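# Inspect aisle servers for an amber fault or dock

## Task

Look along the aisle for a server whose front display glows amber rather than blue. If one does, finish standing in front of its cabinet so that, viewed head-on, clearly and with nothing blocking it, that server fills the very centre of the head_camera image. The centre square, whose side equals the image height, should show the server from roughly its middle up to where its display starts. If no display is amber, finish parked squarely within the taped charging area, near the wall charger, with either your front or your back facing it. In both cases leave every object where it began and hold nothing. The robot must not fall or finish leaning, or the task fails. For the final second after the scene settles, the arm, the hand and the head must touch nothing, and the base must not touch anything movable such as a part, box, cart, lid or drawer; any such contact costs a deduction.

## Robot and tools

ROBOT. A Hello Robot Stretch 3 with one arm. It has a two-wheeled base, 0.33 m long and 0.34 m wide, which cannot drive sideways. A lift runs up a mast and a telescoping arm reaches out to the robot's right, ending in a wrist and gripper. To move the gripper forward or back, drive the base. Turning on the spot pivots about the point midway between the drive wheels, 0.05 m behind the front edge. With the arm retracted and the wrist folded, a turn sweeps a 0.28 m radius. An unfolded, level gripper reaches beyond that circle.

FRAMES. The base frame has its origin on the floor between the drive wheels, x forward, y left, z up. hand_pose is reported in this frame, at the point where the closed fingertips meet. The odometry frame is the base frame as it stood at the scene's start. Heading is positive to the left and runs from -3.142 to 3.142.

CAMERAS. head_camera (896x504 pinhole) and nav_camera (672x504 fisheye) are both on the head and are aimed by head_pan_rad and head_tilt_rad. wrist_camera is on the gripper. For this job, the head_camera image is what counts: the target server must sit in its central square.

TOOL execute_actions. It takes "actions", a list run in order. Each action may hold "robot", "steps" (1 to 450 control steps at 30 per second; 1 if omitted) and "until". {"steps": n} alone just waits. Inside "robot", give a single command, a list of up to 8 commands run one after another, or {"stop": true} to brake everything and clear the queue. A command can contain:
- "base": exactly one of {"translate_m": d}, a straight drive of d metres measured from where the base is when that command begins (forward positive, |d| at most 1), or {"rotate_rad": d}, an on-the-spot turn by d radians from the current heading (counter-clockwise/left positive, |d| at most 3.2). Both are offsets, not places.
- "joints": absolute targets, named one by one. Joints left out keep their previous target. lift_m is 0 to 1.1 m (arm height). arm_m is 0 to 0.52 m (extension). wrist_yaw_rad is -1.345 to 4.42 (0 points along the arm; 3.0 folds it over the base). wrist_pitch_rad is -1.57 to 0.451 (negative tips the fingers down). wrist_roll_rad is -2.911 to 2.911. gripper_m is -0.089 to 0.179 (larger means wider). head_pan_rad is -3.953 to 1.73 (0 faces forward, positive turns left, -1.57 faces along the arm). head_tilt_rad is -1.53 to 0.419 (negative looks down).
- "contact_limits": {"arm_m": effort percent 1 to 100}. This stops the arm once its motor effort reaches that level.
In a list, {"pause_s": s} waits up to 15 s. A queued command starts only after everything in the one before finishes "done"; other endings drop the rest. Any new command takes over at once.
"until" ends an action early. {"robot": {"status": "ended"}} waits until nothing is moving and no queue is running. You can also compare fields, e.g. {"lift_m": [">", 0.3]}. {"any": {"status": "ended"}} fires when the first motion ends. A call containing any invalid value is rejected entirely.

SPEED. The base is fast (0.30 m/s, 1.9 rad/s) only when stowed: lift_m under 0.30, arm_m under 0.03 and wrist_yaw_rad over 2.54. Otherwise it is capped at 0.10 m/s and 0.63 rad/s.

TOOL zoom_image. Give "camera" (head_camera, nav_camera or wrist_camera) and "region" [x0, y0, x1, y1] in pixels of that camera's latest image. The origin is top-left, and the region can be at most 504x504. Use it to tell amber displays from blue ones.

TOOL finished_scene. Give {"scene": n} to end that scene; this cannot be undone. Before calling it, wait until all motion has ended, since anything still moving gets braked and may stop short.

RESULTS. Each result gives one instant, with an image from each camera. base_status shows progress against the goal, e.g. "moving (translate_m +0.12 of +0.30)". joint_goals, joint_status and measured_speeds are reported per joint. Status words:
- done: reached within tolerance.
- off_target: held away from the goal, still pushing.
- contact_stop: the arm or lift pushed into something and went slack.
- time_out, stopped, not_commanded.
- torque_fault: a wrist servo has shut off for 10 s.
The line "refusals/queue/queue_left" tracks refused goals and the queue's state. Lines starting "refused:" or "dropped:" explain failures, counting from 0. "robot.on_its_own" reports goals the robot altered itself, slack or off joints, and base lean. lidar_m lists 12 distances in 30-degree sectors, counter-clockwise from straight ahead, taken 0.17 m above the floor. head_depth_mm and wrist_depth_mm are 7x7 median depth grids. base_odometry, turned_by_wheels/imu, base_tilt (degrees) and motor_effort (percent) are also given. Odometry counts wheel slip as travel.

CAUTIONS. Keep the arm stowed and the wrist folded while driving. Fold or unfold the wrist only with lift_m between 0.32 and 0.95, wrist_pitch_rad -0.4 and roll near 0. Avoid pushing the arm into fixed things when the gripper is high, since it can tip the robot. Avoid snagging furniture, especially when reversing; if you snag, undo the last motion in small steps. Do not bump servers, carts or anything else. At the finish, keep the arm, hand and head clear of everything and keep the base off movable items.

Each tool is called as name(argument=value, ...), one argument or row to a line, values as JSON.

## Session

execute_actions(
  actions=[],
)

Scene clock: 0.00 s.
robot.base_odometry: x=+0.000 y=+0.000 heading=+0.000 (m, m, rad; robot's odometry frame)
robot.turned_by_wheels: +0.000 (rad since the last result)
robot.turned_by_imu: +0.000 (rad since the last result)
robot.base_tilt: forward=+0.5 right=+2.6 (deg)
robot.lidar_m: 0.81 0.99 1.44 1.11 0.83 0.81 0.85 1.20 2.19 1.25 1.61 1.72
robot.head_depth_mm: 1769 1326 1477 1517 1561 1604 1628 / 1073 1147 1170 1193 1201 1202 1218 / 936 955 967 983 1001 1015 1036 / 767 764 769 768 770 773 771 / 828 824 819 816 812 812 806 / 903 898 892 892 882 878 877 / 985 978 975 971 965 963 952
robot.base_status: not_commanded
robot.joint_positions: lift_m=+0.426 arm_m=+0.000 wrist_yaw_rad=+2.950 wrist_pitch_rad=-0.528 wrist_roll_rad=-0.002 gripper_m=+0.037 head_pan_rad=+0.016 head_tilt_rad=+0.015
robot.joint_goals: lift_m=+0.426 arm_m=+0.000 wrist_yaw_rad=+2.950 wrist_pitch_rad=-0.528 wrist_roll_rad=-0.002 gripper_m=+0.037 head_pan_rad=+0.016 head_tilt_rad=+0.015
robot.joint_status: lift_m=not_commanded arm_m=not_commanded wrist_yaw_rad=not_commanded wrist_pitch_rad=not_commanded wrist_roll_rad=not_commanded gripper_m=not_commanded head_pan_rad=not_commanded head_tilt_rad=not_commanded
robot.measured_speeds: translate_m=+0.000 rotate_rad=+0.000 lift_m=+0.000 arm_m=+0.000 wrist_yaw_rad=+0.000 wrist_pitch_rad=+0.000 wrist_roll_rad=+0.000 head_pan_rad=+0.000 head_tilt_rad=+0.000
robot: refusals=0 queue=idle queue_left=0
robot.motor_effort: left_wheel=+0 right_wheel=+1 lift_m=+21 arm_m=+0 wrist_yaw_rad=+0 wrist_pitch_rad=+6 wrist_roll_rad=+0 gripper_m=+0 head_pan_rad=+0 head_tilt_rad=+2 (%)
robot.hand_pose: x=+0.0187 y=+0.0606 z=+0.4143 quat_wxyz=(+0.249, +0.696, +0.119, +0.663) (m; robot's base frame)
robot.wrist_depth_mm: - - - - - - - / 705 - - - - - - / 753 - - - - - - / 777 - 894 890 901 895 905 / 733 720 764 739 733 739 740 / 627 615 - 633 640 631 629 / 542 554 - 541 536 542 548
pictures: head_camera (sideways: a quarter turn clockwise sets it upright), nav_camera (sideways: a quarter turn counterclockwise sets it upright), wrist_camera
camera_calibration (this result's frames):
head_camera: T_world_to_cam=[[0.019759, -0.0520972, -0.998447, 1.32681], [-0.0433533, 0.997658, -0.052914, 0.0745126], [0.998864, 0.0443314, 0.0174541, -0.0708629], [0, 0, 0, 1]] pos_world=[0.0477965, -0.00207369, 1.32993]
nav_camera: T_world_to_cam=[[0.00787097, -0.0440999, 0.998996, -1.25613], [-0.0166357, -0.998895, -0.0439643, 0.112716], [0.999831, -0.016273, -0.00859591, -0.0377877], [0, 0, 0, 1]] pos_world=[0.0495434, 0.0565816, 1.2595]
wrist_camera: T_world_to_cam=[[0.970008, -0.243062, 0.00212969, -0.0140016], [-0.146368, -0.591071, -0.793228, 0.4075], [0.194063, 0.769126, -0.60892, 0.370809], [0, 0, 0, 1]] pos_world=[0.00126623, -0.0477409, 0.549064]
Images, in order (width x height): head_camera 896x504, nav_camera 672x504, wrist_camera 644x364.

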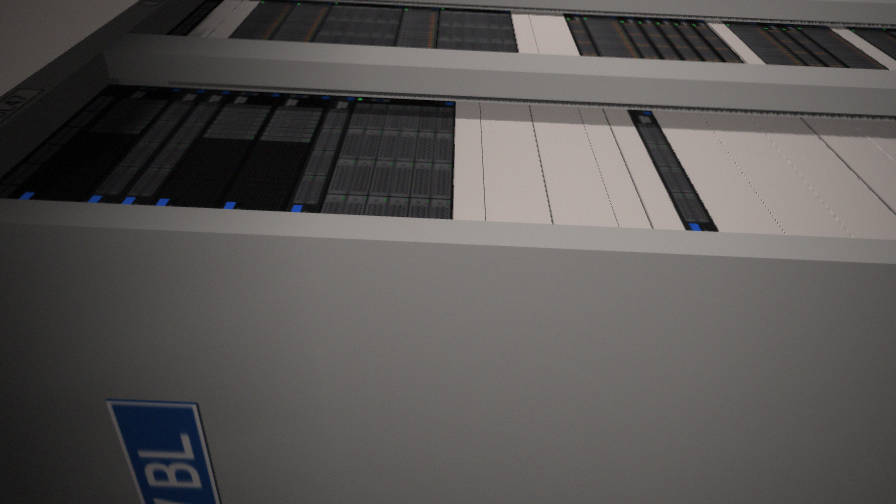

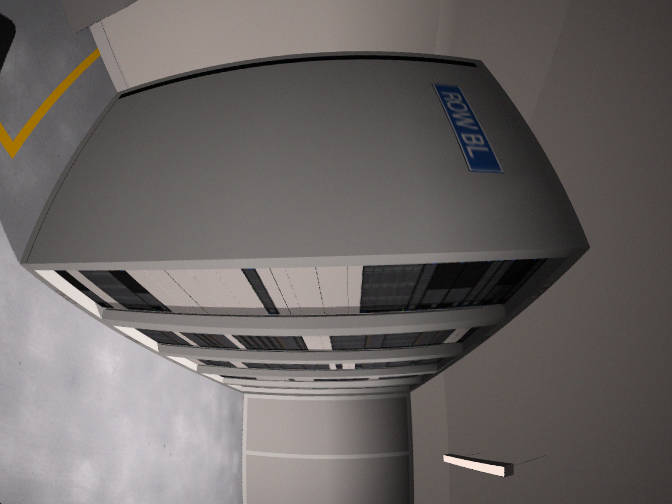

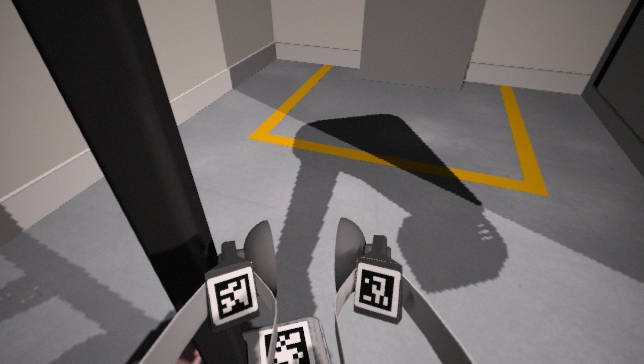

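execute_actions(
  actions=[
    {"robot": [{"base": {"rotate_rad": -0.66}, "joints": {"head_pan_rad": -0.8, "head_tilt_rad": -0.15, "wrist_yaw_rad": 3.0, "wrist_pitch_rad": -0.4, "lift_m": 0.28}}, {"base": {"translate_m": 1.0}}, {"base": {"translate_m": 1.0}}], "steps": 450, "until": {"robot": {"queue_left": ["<=", 0]}}},
  ],
)

Scene clock: 8.97 s.
robot.base_odometry: x=+0.790 y=-0.613 heading=-0.660 (m, m, rad; robot's odometry frame)
robot.turned_by_wheels: -0.660 (rad since the last result)
robot.turned_by_imu: -0.648 (rad since the last result)
robot.base_tilt: forward=+0.4 right=+2.5 (deg)
robot.lidar_m: 2.83 0.94 0.59 0.60 0.61 1.92 1.81 1.84 2.24 1.00 0.99 1.27
robot.head_depth_mm: 966 985 1001 1027 1044 1068 1087 / 1035 1058 1080 1109 1134 1156 1185 / 1121 1148 1172 1202 1230 1259 1291 / 1146 1176 1215 1249 1294 1336 1377 / 1330 1364 1408 1446 1488 1533 1560 / 1440 1513 1566 1608 1661 1711 1690 / 1618 1720 1754 1832 1895 1942 1766
robot.base_status: done (translate_m +1.0000 of +1.0000)
robot.joint_positions: lift_m=+0.280 arm_m=+0.000 wrist_yaw_rad=+2.999 wrist_pitch_rad=-0.419 wrist_roll_rad=-0.002 gripper_m=+0.037 head_pan_rad=-0.793 head_tilt_rad=-0.148
robot.joint_goals: lift_m=+0.280 arm_m=+0.000 wrist_yaw_rad=+3.000 wrist_pitch_rad=-0.400 wrist_roll_rad=-0.002 gripper_m=+0.037 head_pan_rad=-0.800 head_tilt_rad=-0.150
robot.joint_status: lift_m=done arm_m=not_commanded wrist_yaw_rad=done wrist_pitch_rad=done wrist_roll_rad=not_commanded gripper_m=not_commanded head_pan_rad=done head_tilt_rad=done
robot.measured_speeds: translate_m=+0.000 rotate_rad=+0.000 lift_m=+0.000 arm_m=+0.000 wrist_yaw_rad=+0.000 wrist_pitch_rad=+0.000 wrist_roll_rad=+0.000 head_pan_rad=+0.000 head_tilt_rad=+0.000
robot: refusals=0 queue=running queue_left=0
robot.motor_effort: left_wheel=+3(12) right_wheel=-2(8) lift_m=+18(18) arm_m=+0(0) wrist_yaw_rad=+2(4) wrist_pitch_rad=+10(12) wrist_roll_rad=+0(0) gripper_m=+1(0) head_pan_rad=-4(42) head_tilt_rad=-2(16) (%)
robot.hand_pose: x=+0.0107 y=+0.0773 z=+0.2926 quat_wxyz=(+0.196, +0.699, +0.098, +0.680) (m; robot's base frame)
robot.wrist_depth_mm: 463 - 558 599 639 703 742 / 487 - 609 641 697 781 814 / 536 - 659 711 779 827 895 / 712 621 687 715 759 774 783 / 621 611 648 622 627 623 613 / 513 512 - 530 520 513 510 / 448 - - - 425 437 435
pictures: head_camera (sideways: a quarter turn clockwise sets it upright), nav_camera (sideways: a quarter turn counterclockwise sets it upright), wrist_camera
camera_calibration (this result's frames):
head_camera: T_world_to_cam=[[-0.137986, 0.0654843, -0.988267, 1.31431], [0.686302, 0.725749, -0.0477351, 0.0633088], [0.714108, -0.684836, -0.145085, 0.142469], [0, 0, 0, 1]] pos_world=[0.0361692, -0.0344448, 1.32258]
nav_camera: T_world_to_cam=[[0.0872575, -0.151685, 0.98457, -1.23762], [-0.739075, -0.672544, -0.038113, 0.109497], [0.667948, -0.724345, -0.170791, 0.175378], [0, 0, 0, 1]] pos_world=[0.0717749, 0.0129469, 1.25265]
wrist_camera: T_world_to_cam=[[0.980756, -0.1952, -0.00372324, -0.00408535], [-0.10443, -0.508392, -0.85477, 0.33077], [0.164958, 0.83871, -0.518993, 0.254025], [0, 0, 0, 1]] pos_world=[-0.00335449, -0.0456905, 0.414555]
Images, in order (width x height): head_camera 896x504, nav_camera 672x504, wrist_camera 644x364.

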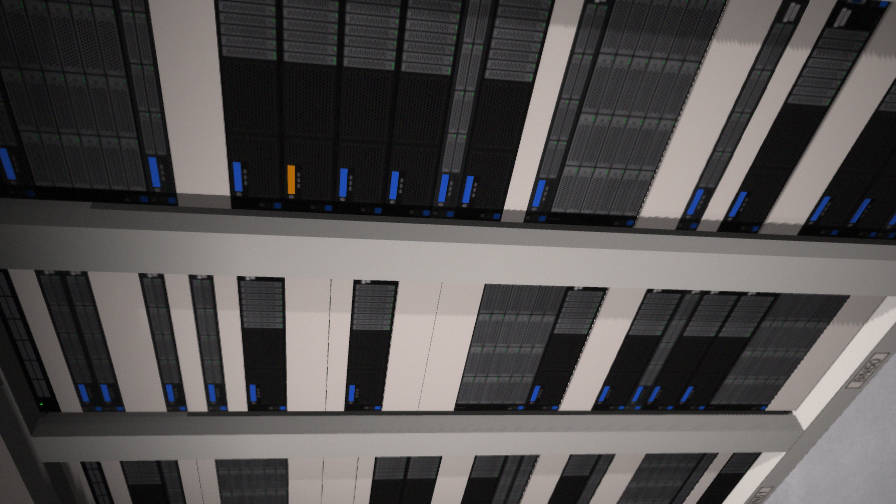

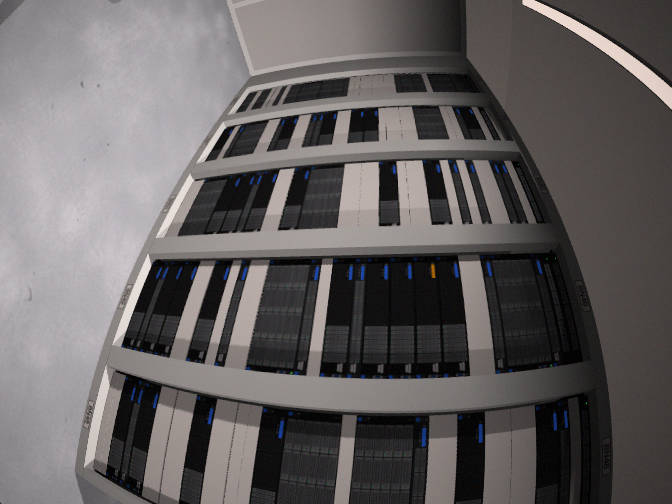

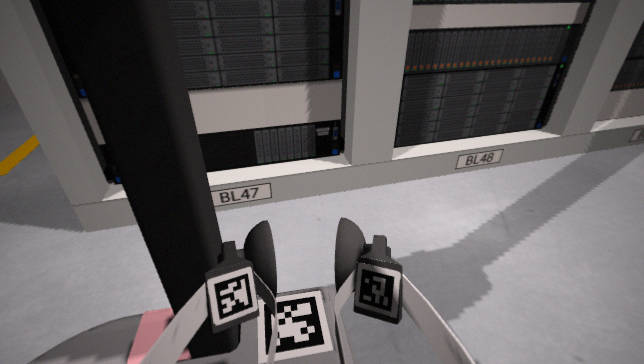

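execute_actions(
  actions=[
    {"steps": 100, "until": {"robot": {"translate_m": [">", 0.5]}}},
    {"robot": {"stop": true}, "steps": 100, "until": {"robot": {"status": "ended"}}},
  ],
)

Scene clock: 12.93 s.
robot.base_odometry: x=+1.305 y=-1.013 heading=-0.660 (m, m, rad; robot's odometry frame)
robot.turned_by_wheels: +0.000 (rad since the last result)
robot.turned_by_imu: +0.004 (rad since the last result)
robot.base_tilt: forward=+0.4 right=+2.5 (deg)
robot.lidar_m: 2.27 0.98 0.64 0.62 0.67 0.86 2.46 2.50 0.97 0.96 0.92 1.20
robot.head_depth_mm: 919 929 946 968 987 1008 1036 / 981 1002 1023 1044 1068 1094 1117 / 1058 1082 1109 1133 1164 1192 1226 / 1080 1105 1142 1179 1228 1254 1304 / 1265 1294 1327 1363 1409 1449 1498 / 1388 1432 1484 1522 1585 1627 1638 / 1455 1616 1663 1733 1797 1855 1707
robot.base_status: stopped (translate_m +0.6516 of +0.6516)
robot.joint_positions: lift_m=+0.280 arm_m=+0.000 wrist_yaw_rad=+2.999 wrist_pitch_rad=-0.419 wrist_roll_rad=-0.002 gripper_m=+0.037 head_pan_rad=-0.793 head_tilt_rad=-0.148
robot.joint_goals: lift_m=+0.280 arm_m=+0.000 wrist_yaw_rad=+3.000 wrist_pitch_rad=-0.400 wrist_roll_rad=-0.002 gripper_m=+0.037 head_pan_rad=-0.800 head_tilt_rad=-0.150
robot.joint_status: lift_m=done arm_m=not_commanded wrist_yaw_rad=done wrist_pitch_rad=done wrist_roll_rad=not_commanded gripper_m=not_commanded head_pan_rad=done head_tilt_rad=done
robot.measured_speeds: translate_m=+0.000 rotate_rad=+0.000 lift_m=+0.000 arm_m=+0.000 wrist_yaw_rad=+0.000 wrist_pitch_rad=+0.000 wrist_roll_rad=+0.000 head_pan_rad=+0.000 head_tilt_rad=+0.000
robot: refusals=0 queue=stopped queue_left=0
robot.motor_effort: left_wheel=+2(13) right_wheel=-1(5) lift_m=+18(18) arm_m=+0(0) wrist_yaw_rad=+2(1) wrist_pitch_rad=+10(11) wrist_roll_rad=+0(0) gripper_m=+1(1) head_pan_rad=-3(2) head_tilt_rad=-1(1) (%)
robot.hand_pose: x=+0.0107 y=+0.0773 z=+0.2926 quat_wxyz=(+0.196, +0.699, +0.098, +0.680) (m; robot's base frame)
robot.wrist_depth_mm: 530 - 601 624 702 770 785 / 560 - 652 672 777 820 916 / 575 - 721 738 838 902 972 / 615 666 736 750 796 795 788 / 623 618 642 618 619 622 616 / 514 512 - 530 519 508 515 / 447 - - - 425 433 432
pictures: head_camera (sideways: a quarter turn clockwise sets it upright), nav_camera (sideways: a quarter turn counterclockwise sets it upright), wrist_camera
camera_calibration (this result's frames):
head_camera: T_world_to_cam=[[-0.138061, 0.0655606, -0.988251, 1.31429], [0.686298, 0.725752, -0.0477313, 0.0633037], [0.714097, -0.684825, -0.145193, 0.142608], [0, 0, 0, 1]] pos_world=[0.0361707, -0.0344464, 1.32257]
nav_camera: T_world_to_cam=[[0.0873322, -0.151761, 0.984552, -1.2376], [-0.739078, -0.672541, -0.0381088, 0.109491], [0.667935, -0.724332, -0.170897, 0.175516], [0, 0, 0, 1]] pos_world=[0.0717712, 0.0129506, 1.25265]
wrist_camera: T_world_to_cam=[[0.980769, -0.195135, -0.00372919, -0.00407315], [-0.104383, -0.508306, -0.854827, 0.330806], [0.164911, 0.838778, -0.518899, 0.253994], [0, 0, 0, 1]] pos_world=[-0.00336096, -0.0456888, 0.414564]
Images, in order (width x height): head_camera 896x504, nav_camera 672x504, wrist_camera 644x364.

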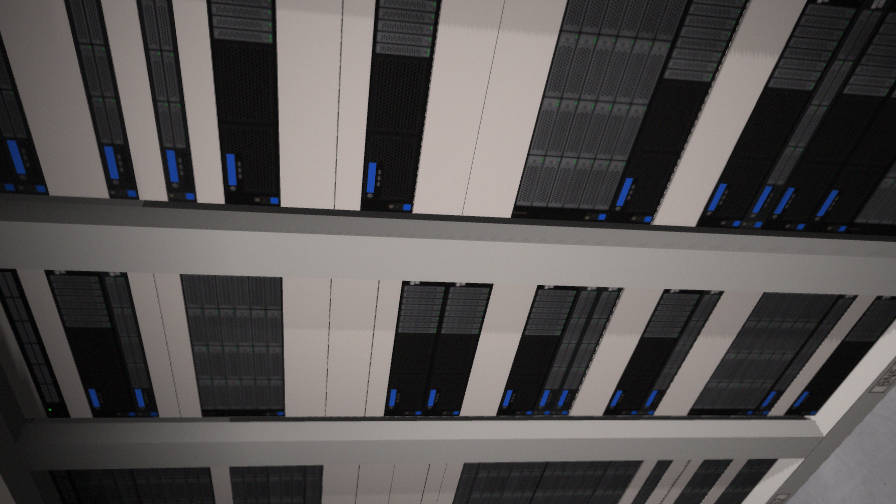

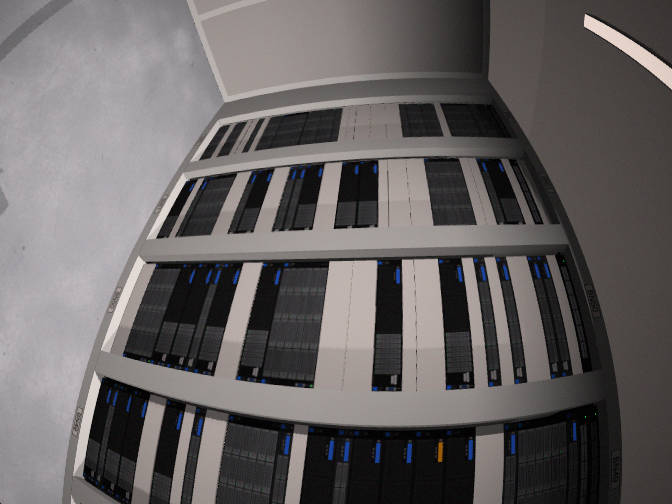

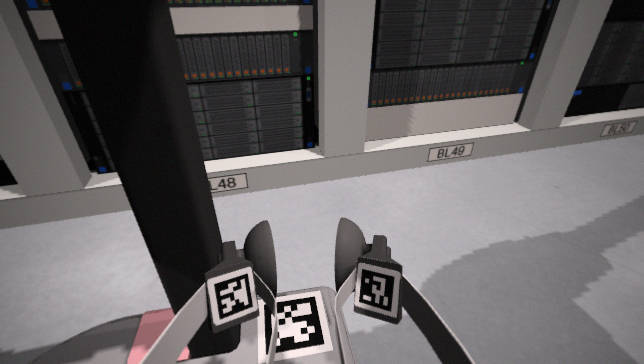

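execute_actions(
  actions=[
    {"robot": {"joints": {"head_pan_rad": -1.52, "head_tilt_rad": 0.07}}, "steps": 100, "until": {"robot": {"status": "ended"}}},
  ],
)

Scene clock: 17.97 s.
robot.base_odometry: x=+1.305 y=-1.013 heading=-0.660 (m, m, rad; robot's odometry frame)
robot.turned_by_wheels: +0.000 (rad since the last result)
robot.turned_by_imu: +0.001 (rad since the last result)
robot.base_tilt: forward=+0.4 right=+2.5 (deg)
robot.lidar_m: 2.27 0.98 0.64 0.62 0.66 0.86 2.46 2.50 0.97 0.97 0.93 1.19
robot.head_depth_mm: 933 923 921 920 913 904 900 / 930 929 922 917 912 905 898 / 929 927 922 909 909 903 897 / 930 926 925 917 908 905 898 / 934 926 922 916 908 906 900 / 874 870 864 864 855 856 898 / 929 925 917 917 859 854 844
robot.base_status: stopped (translate_m +0.6516 of +0.6516)
robot.joint_positions: lift_m=+0.280 arm_m=+0.000 wrist_yaw_rad=+2.999 wrist_pitch_rad=-0.419 wrist_roll_rad=-0.002 gripper_m=+0.037 head_pan_rad=-1.513 head_tilt_rad=+0.056
robot.joint_goals: lift_m=+0.280 arm_m=+0.000 wrist_yaw_rad=+3.000 wrist_pitch_rad=-0.400 wrist_roll_rad=-0.002 gripper_m=+0.037 head_pan_rad=-1.520 head_tilt_rad=+0.070
robot.joint_status: lift_m=done arm_m=not_commanded wrist_yaw_rad=done wrist_pitch_rad=done wrist_roll_rad=not_commanded gripper_m=not_commanded head_pan_rad=done head_tilt_rad=done
robot.measured_speeds: translate_m=+0.000 rotate_rad=+0.000 lift_m=+0.000 arm_m=+0.000 wrist_yaw_rad=+0.000 wrist_pitch_rad=+0.000 wrist_roll_rad=+0.000 head_pan_rad=+0.000 head_tilt_rad=+0.000
robot: refusals=0 queue=done queue_left=0
robot.motor_effort: left_wheel=+2(2) right_wheel=-1(1) lift_m=+18(18) arm_m=+0(0) wrist_yaw_rad=+2(2) wrist_pitch_rad=+11(11) wrist_roll_rad=+0(0) gripper_m=+1(0) head_pan_rad=-3(41) head_tilt_rad=+6(25) (%)
robot.hand_pose: x=+0.0107 y=+0.0773 z=+0.2926 quat_wxyz=(+0.196, +0.699, +0.098, +0.680) (m; robot's base frame)
robot.wrist_depth_mm: 537 - 603 626 704 762 790 / 560 - 659 679 762 825 935 / 570 - 728 749 831 903 971 / 614 660 723 744 794 788 782 / 626 622 651 615 617 614 618 / 510 516 - 530 515 510 510 / 451 - - - 428 433 433
pictures: head_camera (sideways: a quarter turn clockwise sets it upright), nav_camera (sideways: a quarter turn counterclockwise sets it upright), wrist_camera
camera_calibration (this result's frames):
head_camera: T_world_to_cam=[[-0.0488472, -0.0627281, -0.996835, 1.32518], [0.995066, 0.0832303, -0.053998, 0.0695924], [0.086354, -0.994554, 0.0583531, -0.118545], [0, 0, 0, 1]] pos_world=[0.00571911, -0.0405651, 1.33166]
nav_camera: T_world_to_cam=[[-0.0461008, 0.0311076, 0.998452, -1.25515], [-0.998601, -0.0273563, -0.0452553, 0.120389], [0.0259062, -0.999142, 0.0323252, -0.0851222], [0, 0, 0, 1]] pos_world=[0.0645629, -0.0427111, 1.2614]
wrist_camera: T_world_to_cam=[[0.980769, -0.195135, -0.00372915, -0.00407313], [-0.104383, -0.508305, -0.854827, 0.330806], [0.164911, 0.838778, -0.518899, 0.253994], [0, 0, 0, 1]] pos_world=[-0.00336099, -0.0456888, 0.414564]
Images, in order (width x height): head_camera 896x504, nav_camera 672x504, wrist_camera 644x364.

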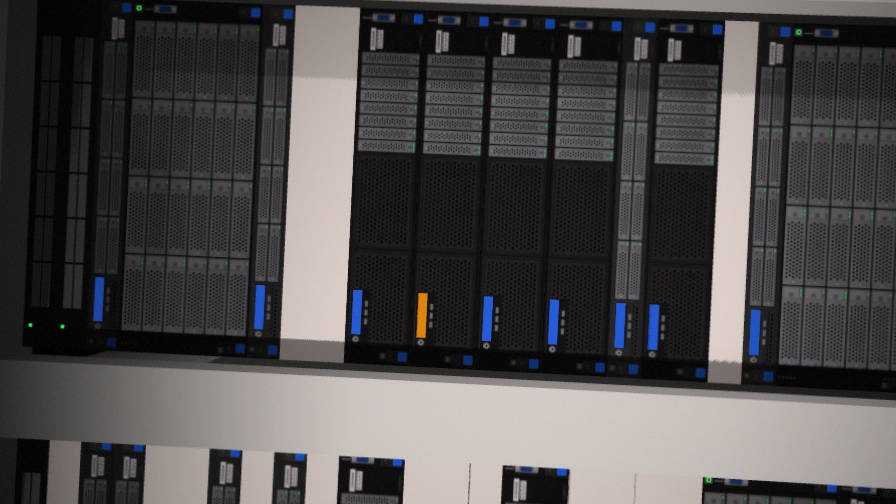

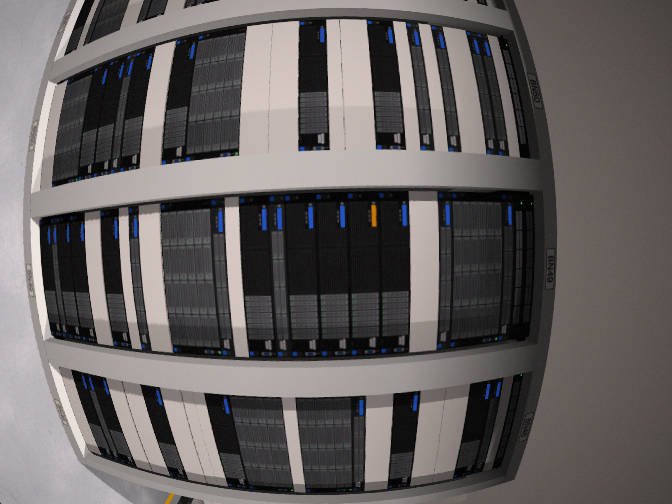

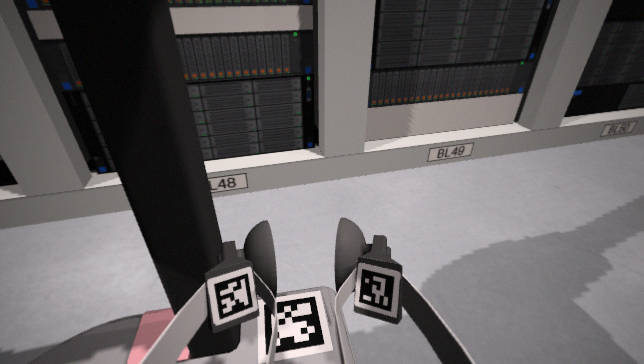

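execute_actions(
  actions=[
    {"robot": [{"base": {"rotate_rad": -1.505}, "joints": {"head_pan_rad": -0.022, "head_tilt_rad": 0.086}}, {"base": {"translate_m": 0.3}}], "steps": 300, "until": {"robot": {"status": "ended"}}},
  ],
)

Scene clock: 24.83 s.
robot.base_odometry: x=+1.137 y=-1.261 heading=-2.165 (m, m, rad; robot's odometry frame)
robot.turned_by_wheels: -1.505 (rad since the last result)
robot.turned_by_imu: -1.486 (rad since the last result)
robot.base_tilt: forward=+0.5 right=+2.6 (deg)
robot.lidar_m: 0.66 0.63 0.94 2.27 1.37 0.93 0.91 0.96 1.30 2.46 0.95 0.69
robot.head_depth_mm: 632 627 621 615 610 604 600 / 631 626 621 615 610 605 599 / 631 626 620 616 610 605 600 / 631 625 619 614 609 604 598 / 629 625 616 614 607 603 598 / 632 623 618 612 607 602 596 / 571 566 561 572 591 600 595
robot.base_status: done (translate_m +0.3000 of +0.3000)
robot.joint_positions: lift_m=+0.280 arm_m=+0.000 wrist_yaw_rad=+2.999 wrist_pitch_rad=-0.419 wrist_roll_rad=-0.002 gripper_m=+0.037 head_pan_rad=-0.029 head_tilt_rad=+0.073
robot.joint_goals: lift_m=+0.280 arm_m=+0.000 wrist_yaw_rad=+3.000 wrist_pitch_rad=-0.400 wrist_roll_rad=-0.002 gripper_m=+0.037 head_pan_rad=-0.022 head_tilt_rad=+0.086
robot.joint_status: lift_m=done arm_m=not_commanded wrist_yaw_rad=done wrist_pitch_rad=done wrist_roll_rad=not_commanded gripper_m=not_commanded head_pan_rad=done head_tilt_rad=done
robot.measured_speeds: translate_m=+0.000 rotate_rad=+0.000 lift_m=+0.000 arm_m=+0.000 wrist_yaw_rad=+0.000 wrist_pitch_rad=+0.000 wrist_roll_rad=+0.000 head_pan_rad=+0.000 head_tilt_rad=+0.000
robot: refusals=0 queue=done queue_left=0
robot.motor_effort: left_wheel=+3(14) right_wheel=-2(9) lift_m=+18(19) arm_m=+0(0) wrist_yaw_rad=+1(2) wrist_pitch_rad=+10(11) wrist_roll_rad=+0(0) gripper_m=+0(0) head_pan_rad=+3(44) head_tilt_rad=+6(8) (%)
robot.hand_pose: x=+0.0107 y=+0.0773 z=+0.2926 quat_wxyz=(+0.196, +0.699, +0.098, +0.680) (m; robot's base frame)
robot.wrist_depth_mm: - - - - - 830 623 / - - - - - 870 639 / - - - - - 880 648 / 795 759 790 786 762 743 638 / 619 621 652 611 623 618 583 / 515 517 - 531 523 513 508 / 447 - - - 430 435 433
pictures: head_camera (sideways: a quarter turn clockwise sets it upright), nav_camera (sideways: a quarter turn counterclockwise sets it upright), wrist_camera
camera_calibration (this result's frames):
head_camera: T_world_to_cam=[[0.0749997, -0.0545853, -0.995688, 1.32295], [0.00428813, 0.998509, -0.054417, 0.0761828], [0.997174, -0.000188391, 0.0751219, -0.145933], [0, 0, 0, 1]] pos_world=[0.045973, -0.00388277, 1.33236]
nav_camera: T_world_to_cam=[[-0.0517632, -0.0427462, 0.997744, -1.25421], [-0.0585822, -0.997233, -0.0457636, 0.115318], [0.99694, -0.0608189, 0.0491158, -0.112906], [0, 0, 0, 1]] pos_world=[0.0543939, 0.0545193, 1.2622]
wrist_camera: T_world_to_cam=[[0.980776, -0.195103, -0.00373178, -0.00407044], [-0.10436, -0.508266, -0.854854, 0.330814], [0.164887, 0.838809, -0.518856, 0.253993], [0, 0, 0, 1]] pos_world=[-0.00336416, -0.0457041, 0.414568]
Images, in order (width x height): head_camera 896x504, nav_camera 672x504, wrist_camera 644x364.

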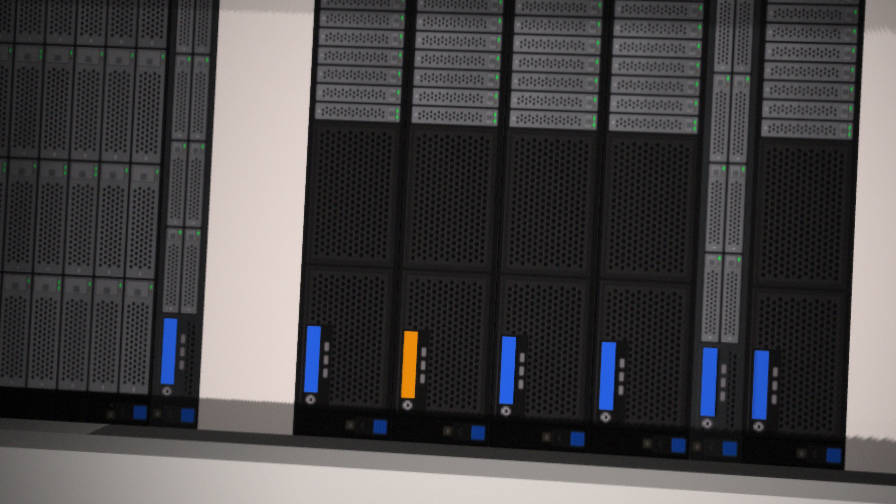

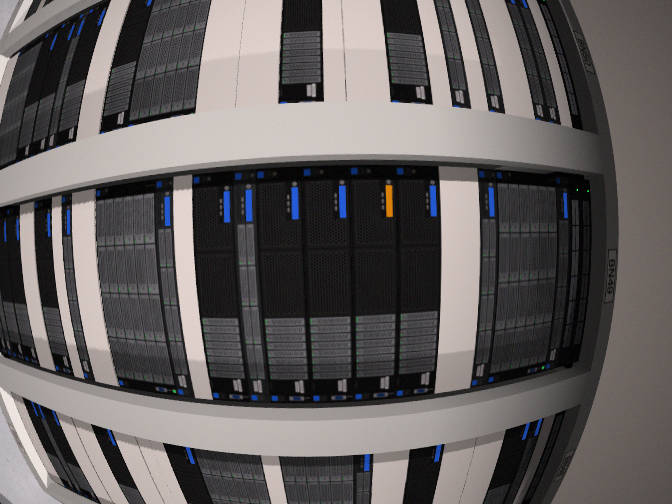

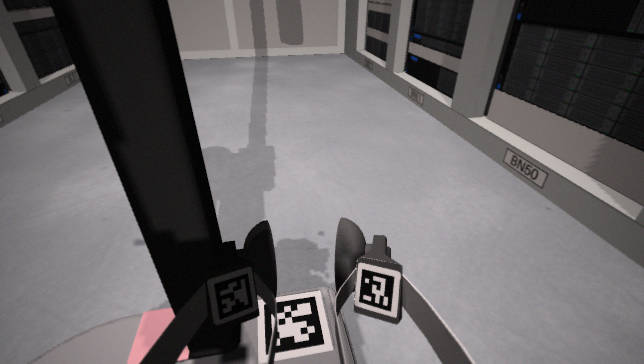

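The amber server is centred in the head camera's picture, and both its middle and its display are in view.

finished_scene(
  scene=2,
)

The scene is finished: the task was done.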